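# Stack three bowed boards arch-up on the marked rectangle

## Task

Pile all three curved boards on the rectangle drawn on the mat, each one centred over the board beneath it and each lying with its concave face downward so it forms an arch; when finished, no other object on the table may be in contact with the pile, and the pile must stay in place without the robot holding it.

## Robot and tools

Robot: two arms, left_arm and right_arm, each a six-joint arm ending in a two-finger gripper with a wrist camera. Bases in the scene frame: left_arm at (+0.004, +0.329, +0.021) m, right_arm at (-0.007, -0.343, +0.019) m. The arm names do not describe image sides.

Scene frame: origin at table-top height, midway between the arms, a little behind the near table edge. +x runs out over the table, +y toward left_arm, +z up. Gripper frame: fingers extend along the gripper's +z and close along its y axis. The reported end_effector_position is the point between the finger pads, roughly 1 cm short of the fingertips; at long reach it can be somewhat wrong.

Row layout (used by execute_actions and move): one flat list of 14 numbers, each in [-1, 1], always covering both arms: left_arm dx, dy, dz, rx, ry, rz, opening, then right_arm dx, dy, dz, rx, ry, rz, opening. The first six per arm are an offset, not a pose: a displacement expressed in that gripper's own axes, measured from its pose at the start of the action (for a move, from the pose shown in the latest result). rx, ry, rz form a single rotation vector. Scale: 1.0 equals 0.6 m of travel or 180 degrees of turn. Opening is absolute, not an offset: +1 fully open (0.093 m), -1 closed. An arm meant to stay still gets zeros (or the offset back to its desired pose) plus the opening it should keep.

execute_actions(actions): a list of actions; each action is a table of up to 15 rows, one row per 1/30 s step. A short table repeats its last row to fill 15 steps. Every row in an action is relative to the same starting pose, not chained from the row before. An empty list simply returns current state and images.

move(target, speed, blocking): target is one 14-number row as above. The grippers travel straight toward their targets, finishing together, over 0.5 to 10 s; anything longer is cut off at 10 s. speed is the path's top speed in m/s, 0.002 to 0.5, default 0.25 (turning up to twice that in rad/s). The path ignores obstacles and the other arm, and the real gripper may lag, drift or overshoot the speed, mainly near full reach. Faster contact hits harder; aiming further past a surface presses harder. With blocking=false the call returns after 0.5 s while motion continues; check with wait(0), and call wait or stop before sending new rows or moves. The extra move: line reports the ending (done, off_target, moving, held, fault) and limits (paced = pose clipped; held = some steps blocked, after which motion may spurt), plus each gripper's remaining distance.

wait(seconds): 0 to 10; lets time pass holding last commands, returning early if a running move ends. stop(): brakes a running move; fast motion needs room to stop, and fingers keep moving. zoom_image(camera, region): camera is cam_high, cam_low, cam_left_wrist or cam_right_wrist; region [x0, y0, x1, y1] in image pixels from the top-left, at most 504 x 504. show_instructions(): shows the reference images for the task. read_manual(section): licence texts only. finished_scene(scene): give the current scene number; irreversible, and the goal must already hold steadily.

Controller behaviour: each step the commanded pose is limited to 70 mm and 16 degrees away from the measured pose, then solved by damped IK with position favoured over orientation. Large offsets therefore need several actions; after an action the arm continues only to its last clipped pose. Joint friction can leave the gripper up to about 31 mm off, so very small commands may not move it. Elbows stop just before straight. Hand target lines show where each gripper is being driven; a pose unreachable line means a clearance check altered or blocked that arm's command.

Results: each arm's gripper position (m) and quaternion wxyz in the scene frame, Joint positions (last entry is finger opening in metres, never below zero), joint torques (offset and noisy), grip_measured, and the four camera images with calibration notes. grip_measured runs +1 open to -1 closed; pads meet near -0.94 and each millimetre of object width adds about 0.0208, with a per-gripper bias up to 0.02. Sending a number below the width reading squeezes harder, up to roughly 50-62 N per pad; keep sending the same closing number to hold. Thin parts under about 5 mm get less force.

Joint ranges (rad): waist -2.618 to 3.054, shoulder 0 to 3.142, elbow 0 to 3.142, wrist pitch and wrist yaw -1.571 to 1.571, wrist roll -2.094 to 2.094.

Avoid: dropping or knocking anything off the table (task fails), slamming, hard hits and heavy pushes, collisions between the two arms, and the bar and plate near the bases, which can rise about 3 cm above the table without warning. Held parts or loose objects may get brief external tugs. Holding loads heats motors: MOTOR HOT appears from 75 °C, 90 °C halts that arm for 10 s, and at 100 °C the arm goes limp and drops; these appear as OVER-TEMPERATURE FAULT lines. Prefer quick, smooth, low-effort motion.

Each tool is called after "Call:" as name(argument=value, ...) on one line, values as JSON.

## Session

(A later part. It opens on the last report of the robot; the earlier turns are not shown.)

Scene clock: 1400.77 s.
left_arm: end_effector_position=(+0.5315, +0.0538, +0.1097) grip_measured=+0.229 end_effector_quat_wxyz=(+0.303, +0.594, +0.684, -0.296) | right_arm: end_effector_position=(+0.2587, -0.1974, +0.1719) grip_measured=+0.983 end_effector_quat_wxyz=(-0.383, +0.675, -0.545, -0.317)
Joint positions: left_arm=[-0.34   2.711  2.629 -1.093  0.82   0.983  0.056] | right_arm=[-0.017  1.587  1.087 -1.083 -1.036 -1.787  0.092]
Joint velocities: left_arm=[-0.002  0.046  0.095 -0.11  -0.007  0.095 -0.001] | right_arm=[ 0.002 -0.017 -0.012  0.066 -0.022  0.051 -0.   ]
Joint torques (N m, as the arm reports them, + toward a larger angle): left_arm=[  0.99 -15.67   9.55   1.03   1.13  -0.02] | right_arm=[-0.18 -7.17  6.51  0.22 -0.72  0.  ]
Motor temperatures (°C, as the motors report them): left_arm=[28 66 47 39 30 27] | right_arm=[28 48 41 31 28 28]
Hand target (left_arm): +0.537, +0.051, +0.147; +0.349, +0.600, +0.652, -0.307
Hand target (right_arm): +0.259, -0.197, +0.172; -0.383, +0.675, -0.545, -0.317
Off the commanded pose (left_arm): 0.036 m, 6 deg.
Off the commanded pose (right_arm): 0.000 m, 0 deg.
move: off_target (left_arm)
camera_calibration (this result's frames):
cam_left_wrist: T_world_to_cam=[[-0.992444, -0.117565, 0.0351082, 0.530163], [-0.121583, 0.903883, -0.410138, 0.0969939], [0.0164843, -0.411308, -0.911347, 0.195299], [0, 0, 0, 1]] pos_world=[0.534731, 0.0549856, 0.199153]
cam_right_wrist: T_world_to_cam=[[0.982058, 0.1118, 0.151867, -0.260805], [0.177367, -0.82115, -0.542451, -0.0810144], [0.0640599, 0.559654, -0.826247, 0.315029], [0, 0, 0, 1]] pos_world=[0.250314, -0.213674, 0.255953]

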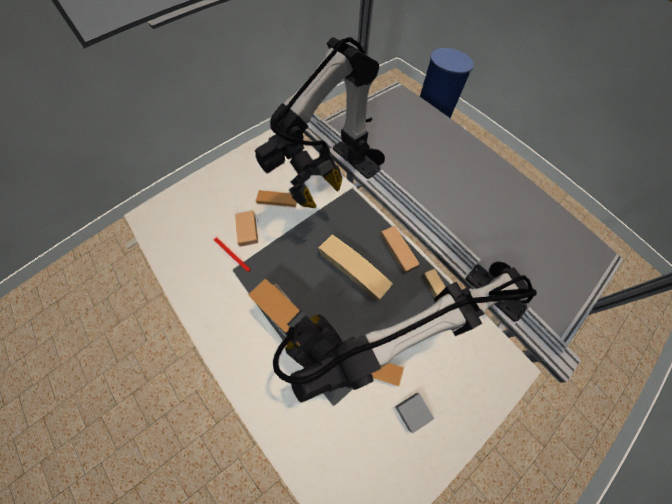

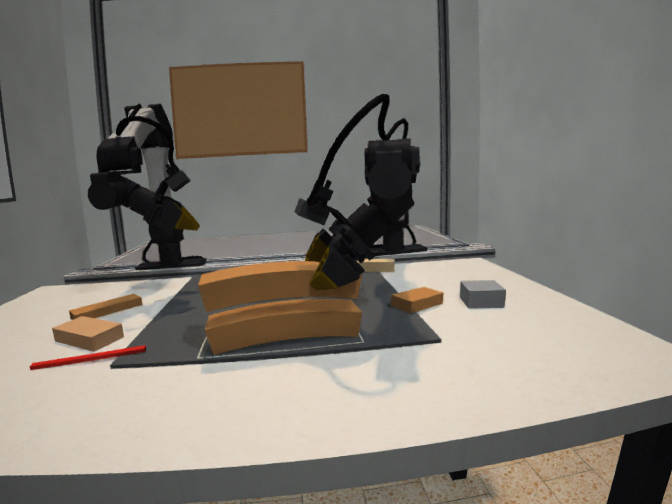

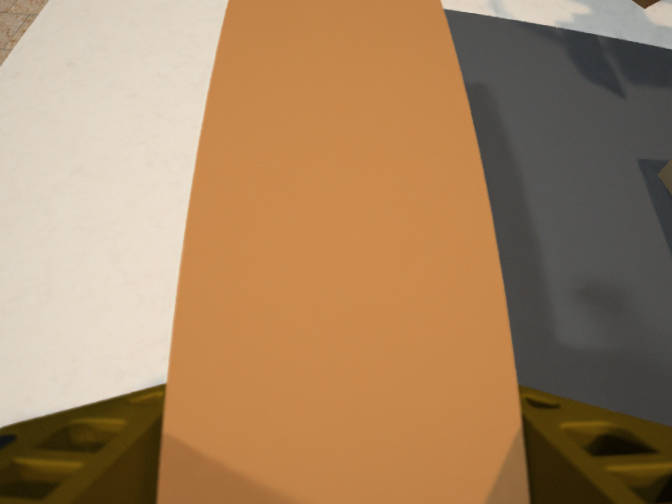

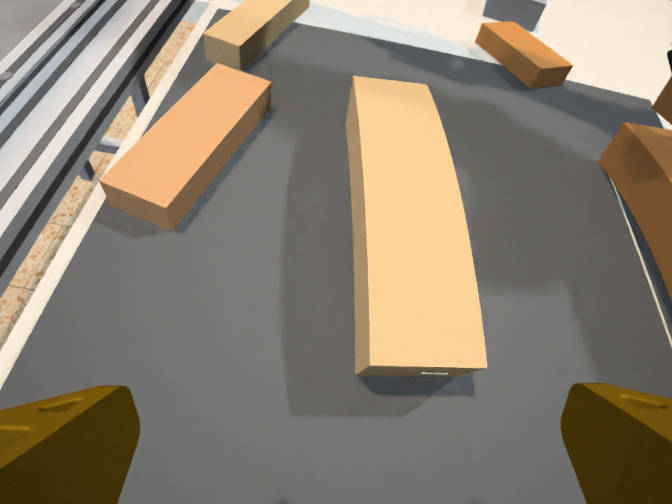

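Call:
move(target=[-0.012,0,-0.015,0.002,-0.03,0.02,-0.1,0,0,0,0,0,0,1], speed=0.03)

Call:
zoom_image(camera="cam_low", region=[150, 200, 410, 380])

Call:
zoom_image(camera="cam_high", region=[200, 230, 420, 410])

Scene clock: 1405.27 s.
left_arm: end_effector_position=(+0.5211, +0.0585, +0.0856) grip_measured=+0.229 end_effector_quat_wxyz=(+0.286, +0.602, +0.678, -0.310) | right_arm: end_effector_position=(+0.2587, -0.1974, +0.1719) grip_measured=+0.983 end_effector_quat_wxyz=(-0.383, +0.675, -0.545, -0.317)
Joint positions: left_arm=[-0.334  2.703  2.527 -1.073  0.841  1.04   0.056] | right_arm=[-0.017  1.587  1.087 -1.083 -1.036 -1.787  0.092]
Joint velocities: left_arm=[ 0.022 -0.007 -0.056  0.022  0.037  0.007 -0.   ] | right_arm=[ 0.007 -0.007 -0.002  0.037 -0.007  0.007 -0.   ]
Joint torques (N m, as the arm reports them, + toward a larger angle): left_arm=[  1.28 -17.03   5.88   1.2    1.13  -0.05] | right_arm=[-0.22 -7.25  6.67  0.24 -0.74  0.  ]
Motor temperatures (°C, as the motors report them): left_arm=[28 70 47 39 30 27] | right_arm=[28 48 41 31 28 28]
Hand target (left_arm): +0.530, +0.057, +0.121; +0.337, +0.605, +0.648, -0.318
Hand target (right_arm): +0.259, -0.197, +0.172; -0.383, +0.675, -0.545, -0.317
Off the commanded pose (left_arm): 0.037 m, 7 deg.
Off the commanded pose (right_arm): 0.000 m, 0 deg.
move: off_target (left_arm)
camera_calibration (this result's frames):
cam_left_wrist: T_world_to_cam=[[-0.994396, -0.0815613, 0.0672619, 0.51741], [-0.10188, 0.909197, -0.403708, 0.0704679], [-0.0282274, -0.408299, -0.912412, 0.198577], [0, 0, 0, 1]] pos_world=[0.527295, 0.0592101, 0.17483]
cam_right_wrist: T_world_to_cam=[[0.982058, 0.1118, 0.151867, -0.260805], [0.177367, -0.82115, -0.542451, -0.0810144], [0.0640599, 0.559654, -0.826247, 0.315029], [0, 0, 0, 1]] pos_world=[0.250314, -0.213674, 0.255953]

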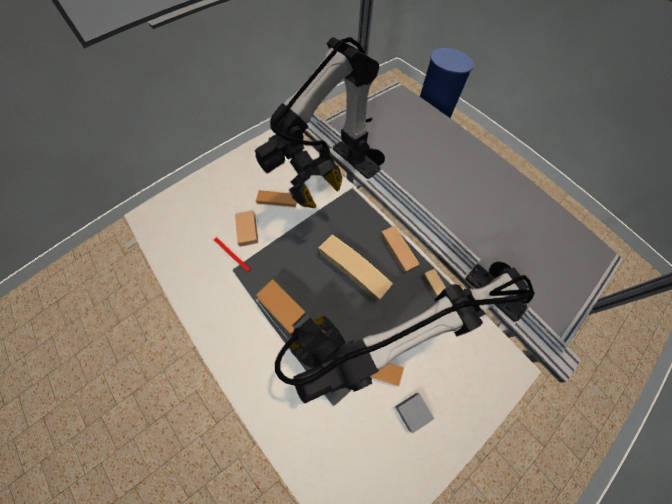

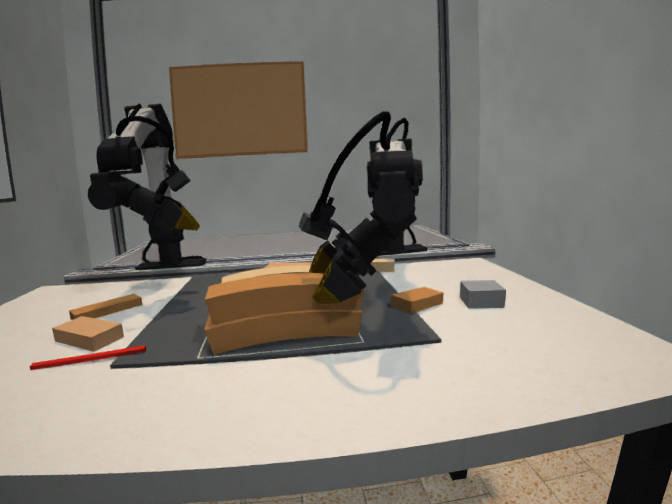

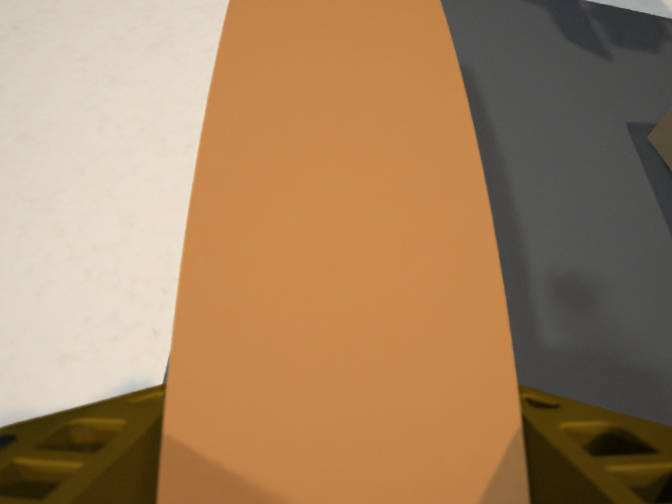

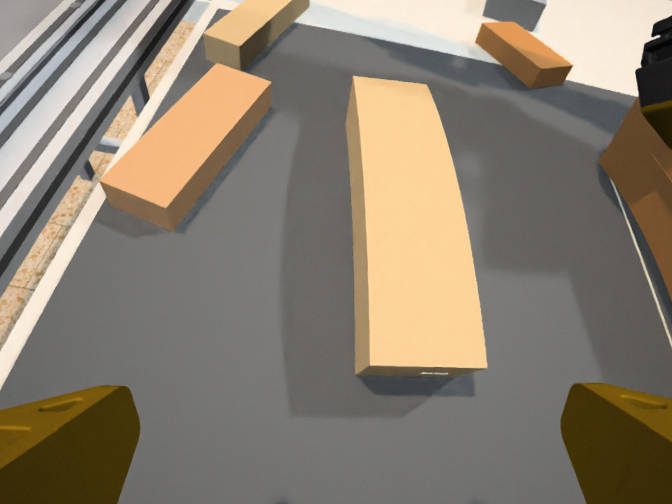

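Region (150, 200, 410, 380) of cam_low's 672x504 image, scaled by 1.938, with more detail than that image has; it fills the top 349 rows of this view, and the rest is white.

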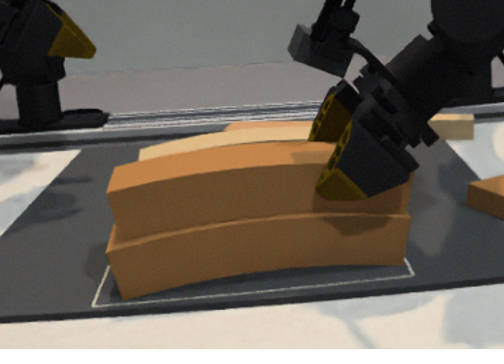

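Region (200, 230, 420, 410) of cam_high's 672x504 image, scaled by 2.291, with more detail than that image has; it fills the top 412 rows of this view, and the rest is white.

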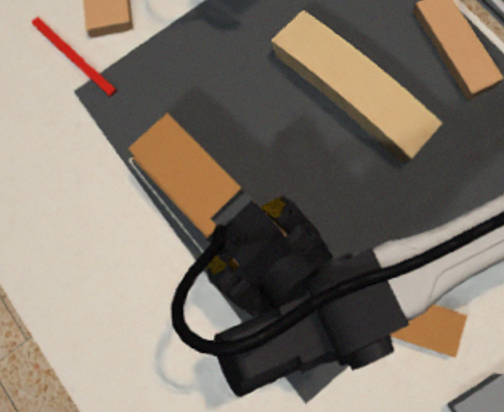

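Nice. Release, retreat.

Call:
move(target=[0,0,0,0,0,0,1,0,0,0,0,0,0,1])

Call:
move(target=[-0.06,-0.01,-0.05,-0.01,0,0.01,1,0,0,0,0,0,0,1], speed=0.12)

Call:
move(target=[-0.01,-0.4,-0.01,0,0,0,1,0,0,0,0,0,0,1])

Call:
zoom_image(camera="cam_high", region=[200, 230, 420, 410])

Call:
zoom_image(camera="cam_low", region=[150, 200, 410, 380])

Scene clock: 1409.10 s.
left_arm: end_effector_position=(+0.5211, +0.0588, +0.0849) grip_measured=+1.000 end_effector_quat_wxyz=(+0.285, +0.602, +0.679, -0.310) | right_arm: end_effector_position=(+0.2587, -0.1974, +0.1719) grip_measured=+0.983 end_effector_quat_wxyz=(-0.383, +0.675, -0.545, -0.317)
Joint positions: left_arm=[-0.334  2.703  2.525 -1.072  0.839  1.04   0.093] | right_arm=[-0.017  1.587  1.087 -1.083 -1.036 -1.787  0.092]
Joint velocities: left_arm=[ 0.002  0.007  0.002  0.037 -0.051 -0.007  0.   ] | right_arm=[-0.012 -0.007 -0.007 -0.037 -0.007 -0.037 -0.   ]
Joint torques (N m, as the arm reports them, + toward a larger angle): left_arm=[  0.04 -13.75   6.54   0.79   0.42  -0.06] | right_arm=[-0.16 -7.16  6.49  0.28 -0.7   0.03]
Motor temperatures (°C, as the motors report them): left_arm=[28 74 47 39 30 27] | right_arm=[28 48 41 31 28 28]
Hand target (left_arm): +0.521, +0.058, +0.086; +0.286, +0.602, +0.678, -0.310
Hand target (right_arm): +0.259, -0.197, +0.172; -0.383, +0.675, -0.545, -0.317
Off the commanded pose (left_arm): 0.001 m, 0 deg.
Off the commanded pose (right_arm): 0.000 m, 0 deg.
move: done
camera_calibration (this result's frames):
cam_left_wrist: T_world_to_cam=[[-0.994328, -0.0823078, 0.0673592, 0.517465], [-0.102548, 0.909916, -0.401916, 0.0701408], [-0.0282104, -0.406544, -0.913196, 0.198027], [0, 0, 0, 1]] pos_world=[0.527309, 0.0592759, 0.174172]
cam_right_wrist: T_world_to_cam=[[0.982058, 0.1118, 0.151867, -0.260805], [0.177367, -0.82115, -0.542451, -0.0810144], [0.0640599, 0.559654, -0.826247, 0.315029], [0, 0, 0, 1]] pos_world=[0.250314, -0.213674, 0.255953]

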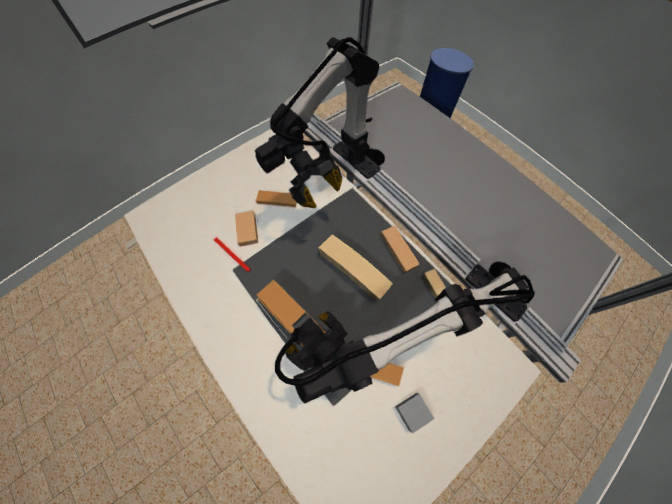

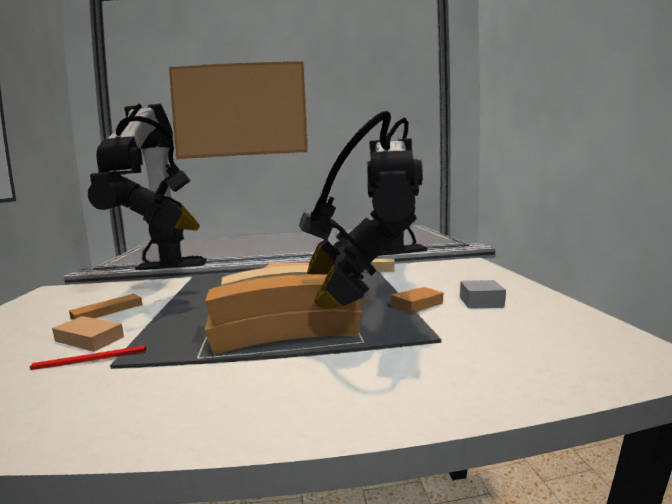

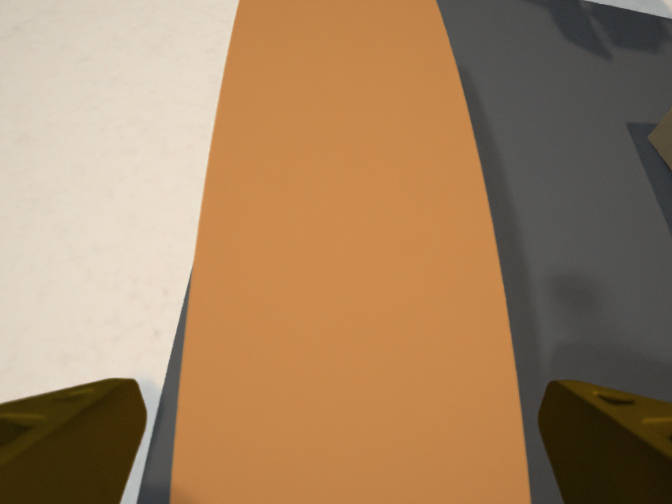

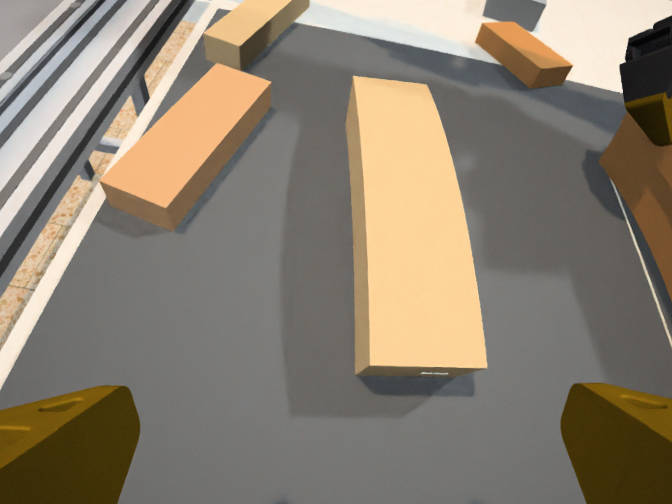

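Scene clock: 1410.10 s.
left_arm: end_effector_position=(+0.5191, +0.0599, +0.1221) grip_measured=+1.000 end_effector_quat_wxyz=(+0.296, +0.605, +0.676, -0.299) | right_arm: end_effector_position=(+0.2587, -0.1974, +0.1719) grip_measured=+0.983 end_effector_quat_wxyz=(-0.383, +0.675, -0.545, -0.317)
Joint positions: left_arm=[-0.334  2.657  2.582 -1.142  0.828  1.038  0.093] | right_arm=[-0.017  1.587  1.087 -1.083 -1.036 -1.787  0.092]
Joint velocities: left_arm=[-0.002 -0.007 -0.002 -0.022 -0.022  0.051  0.   ] | right_arm=[-0.002  0.017 -0.012 -0.037  0.007 -0.037 -0.001]
Joint torques (N m, as the arm reports them, + toward a larger angle): left_arm=[ -0.35 -14.08   8.11   0.69   0.34  -0.13] | right_arm=[-0.23 -7.16  6.62  0.27 -0.73 -0.01]
Motor temperatures (°C, as the motors report them): left_arm=[28 75 47 38 30 27] | right_arm=[28 48 41 31 28 28]
Hand target (left_arm): +0.519, +0.058, +0.132; +0.300, +0.607, +0.674, -0.294
Hand target (right_arm): +0.259, -0.197, +0.172; -0.383, +0.675, -0.545, -0.317
Off the commanded pose (left_arm): 0.010 m, 1 deg.
Off the commanded pose (right_arm): 0.000 m, 0 deg.
MOTOR HOT: a motor of the left arm reached 75 °C. Now the hottest motor of the left arm, joint 2 (shoulder), reports 75 °C. The controller's stop level is 90 °C. To cool a motor, set the load down, stop pushing, or move to a pose that needs little force.
move: done
camera_calibration (this result's frames):
cam_left_wrist: T_world_to_cam=[[-0.995584, -0.0868854, 0.0355421, 0.517857], [-0.0938338, 0.910006, -0.403836, 0.0794961], [0.00274393, -0.405388, -0.914141, 0.216378], [0, 0, 0, 1]] pos_world=[0.522436, 0.0603693, 0.211498]
cam_right_wrist: T_world_to_cam=[[0.982058, 0.1118, 0.151867, -0.260805], [0.177367, -0.82115, -0.542451, -0.0810144], [0.0640599, 0.559654, -0.826247, 0.315029], [0, 0, 0, 1]] pos_world=[0.250314, -0.213674, 0.255953]

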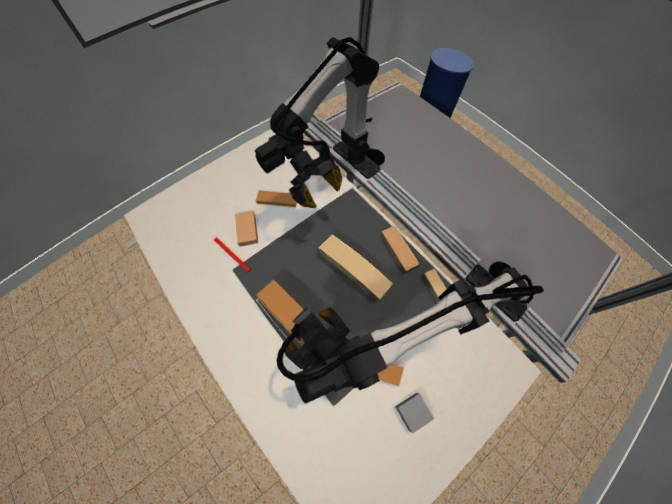

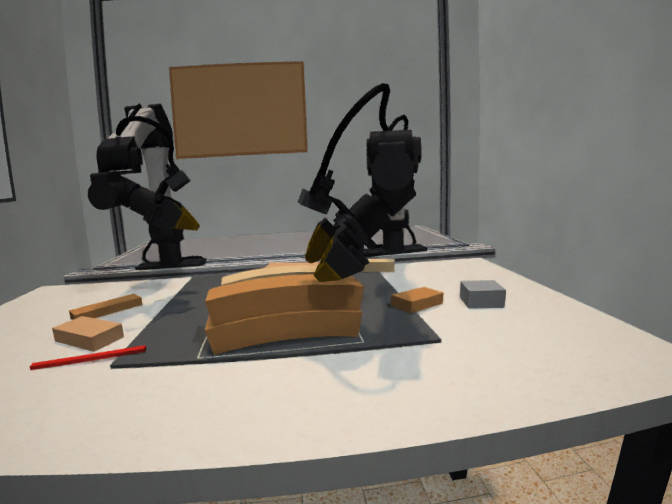

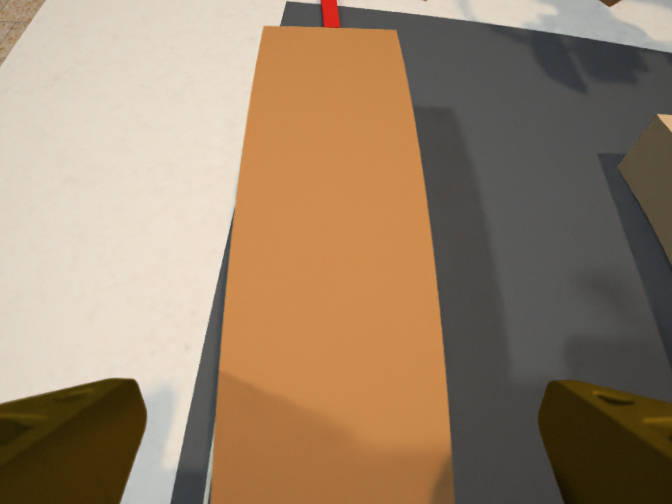

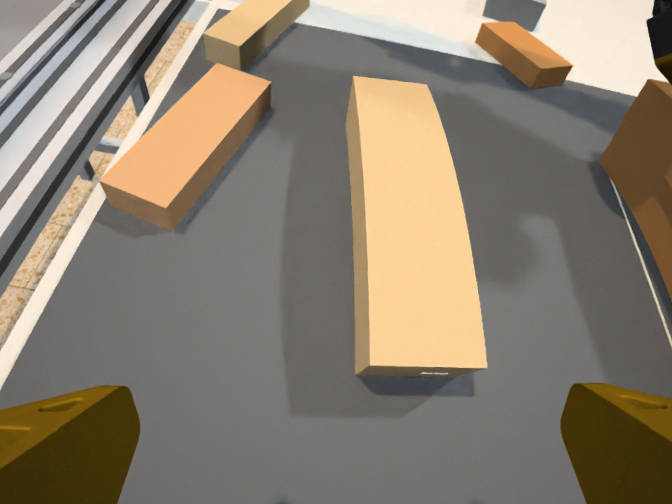

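Scene clock: 1411.77 s.
left_arm: end_effector_position=(+0.2801, +0.0413, +0.1381) grip_measured=+1.000 end_effector_quat_wxyz=(+0.287, +0.605, +0.679, -0.301) | right_arm: end_effector_position=(+0.2587, -0.1974, +0.1719) grip_measured=+0.983 end_effector_quat_wxyz=(-0.383, +0.675, -0.545, -0.317)
Joint positions: left_arm=[-0.592  1.642  1.053 -0.425  0.713  0.72   0.093] | right_arm=[-0.017  1.587  1.087 -1.083 -1.036 -1.787  0.092]
Joint velocities: left_arm=[ 0.002  0.022 -0.017  0.007 -0.022 -0.007  0.   ] | right_arm=[-0.002  0.007 -0.017 -0.081  0.022 -0.066  0.   ]
Joint torques (N m, as the arm reports them, + toward a larger angle): left_arm=[-0.39 -8.    5.11  1.36  0.19 -0.11] | right_arm=[-0.27 -7.01  6.54  0.24 -0.72 -0.01]
Motor temperatures (°C, as the motors report them): left_arm=[28 75 47 38 30 27] | right_arm=[28 48 41 31 28 28]
Hand target (left_arm): +0.279, +0.041, +0.139; +0.296, +0.606, +0.676, -0.298
Hand target (right_arm): +0.259, -0.197, +0.172; -0.383, +0.675, -0.545, -0.317
Off the commanded pose (left_arm): 0.004 m, 1 deg.
Off the commanded pose (right_arm): 0.000 m, 0 deg.
MOTOR HOT: still on. Now the hottest motor of the left arm, joint 2 (shoulder), reports 75 °C; the controller's stop level is 90 °C.
move: done
camera_calibration (this result's frames):
cam_left_wrist: T_world_to_cam=[[-0.995072, -0.0844988, 0.0518905, 0.275225], [-0.0981353, 0.914217, -0.393162, 0.0800087], [-0.0142174, -0.396317, -0.918004, 0.229006], [0, 0, 0, 1]] pos_world=[0.284976, 0.04087, 0.227404]
cam_right_wrist: T_world_to_cam=[[0.982058, 0.1118, 0.151867, -0.260805], [0.177367, -0.82115, -0.542451, -0.0810144], [0.0640599, 0.559654, -0.826247, 0.315029], [0, 0, 0, 1]] pos_world=[0.250314, -0.213674, 0.255953]

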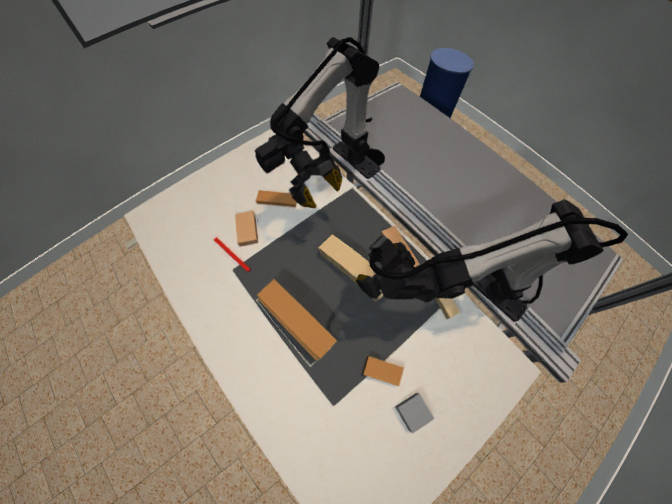

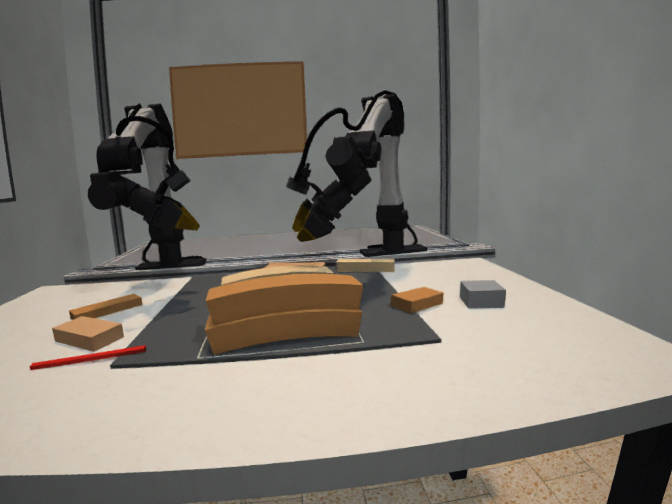

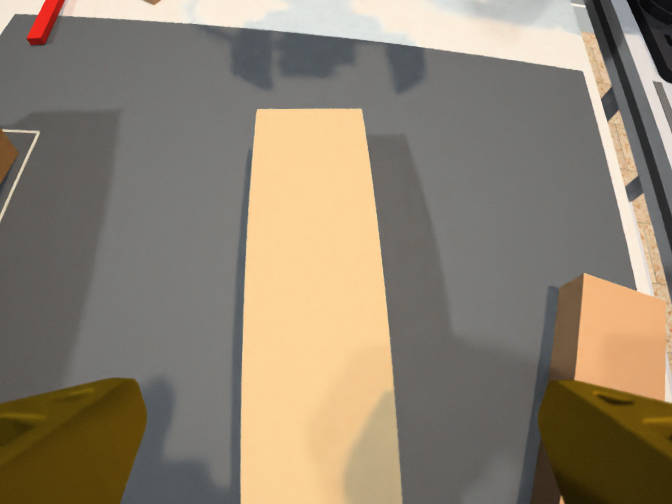

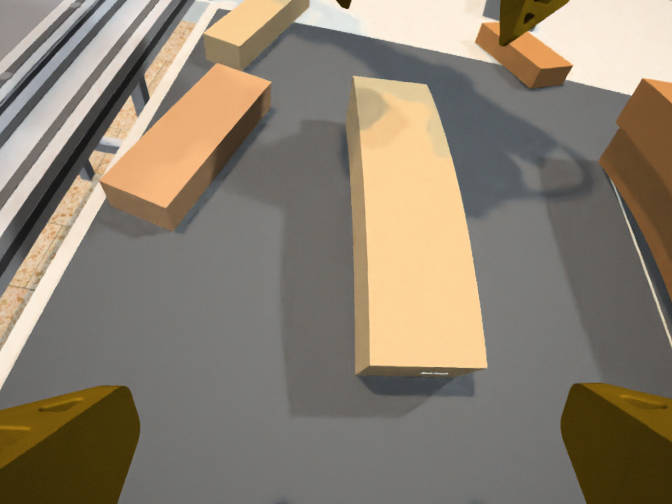

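Region (200, 230, 420, 410) of cam_high's 672x504 image, scaled by 2.291, with more detail than that image has; it fills the top 412 rows of this view, and the rest is white.

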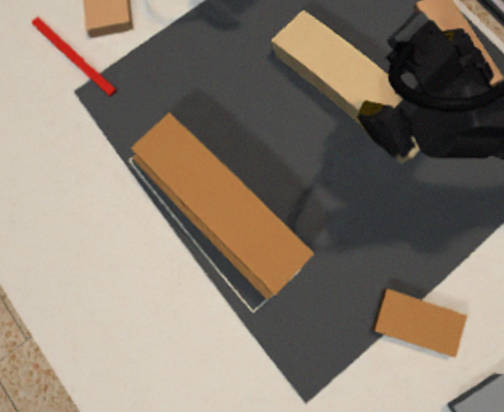

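Region (150, 200, 410, 380) of cam_low's 672x504 image, scaled by 1.938, with more detail than that image has; it fills the top 349 rows of this view, and the rest is white.

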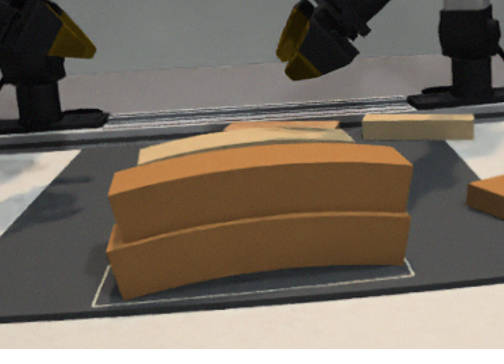

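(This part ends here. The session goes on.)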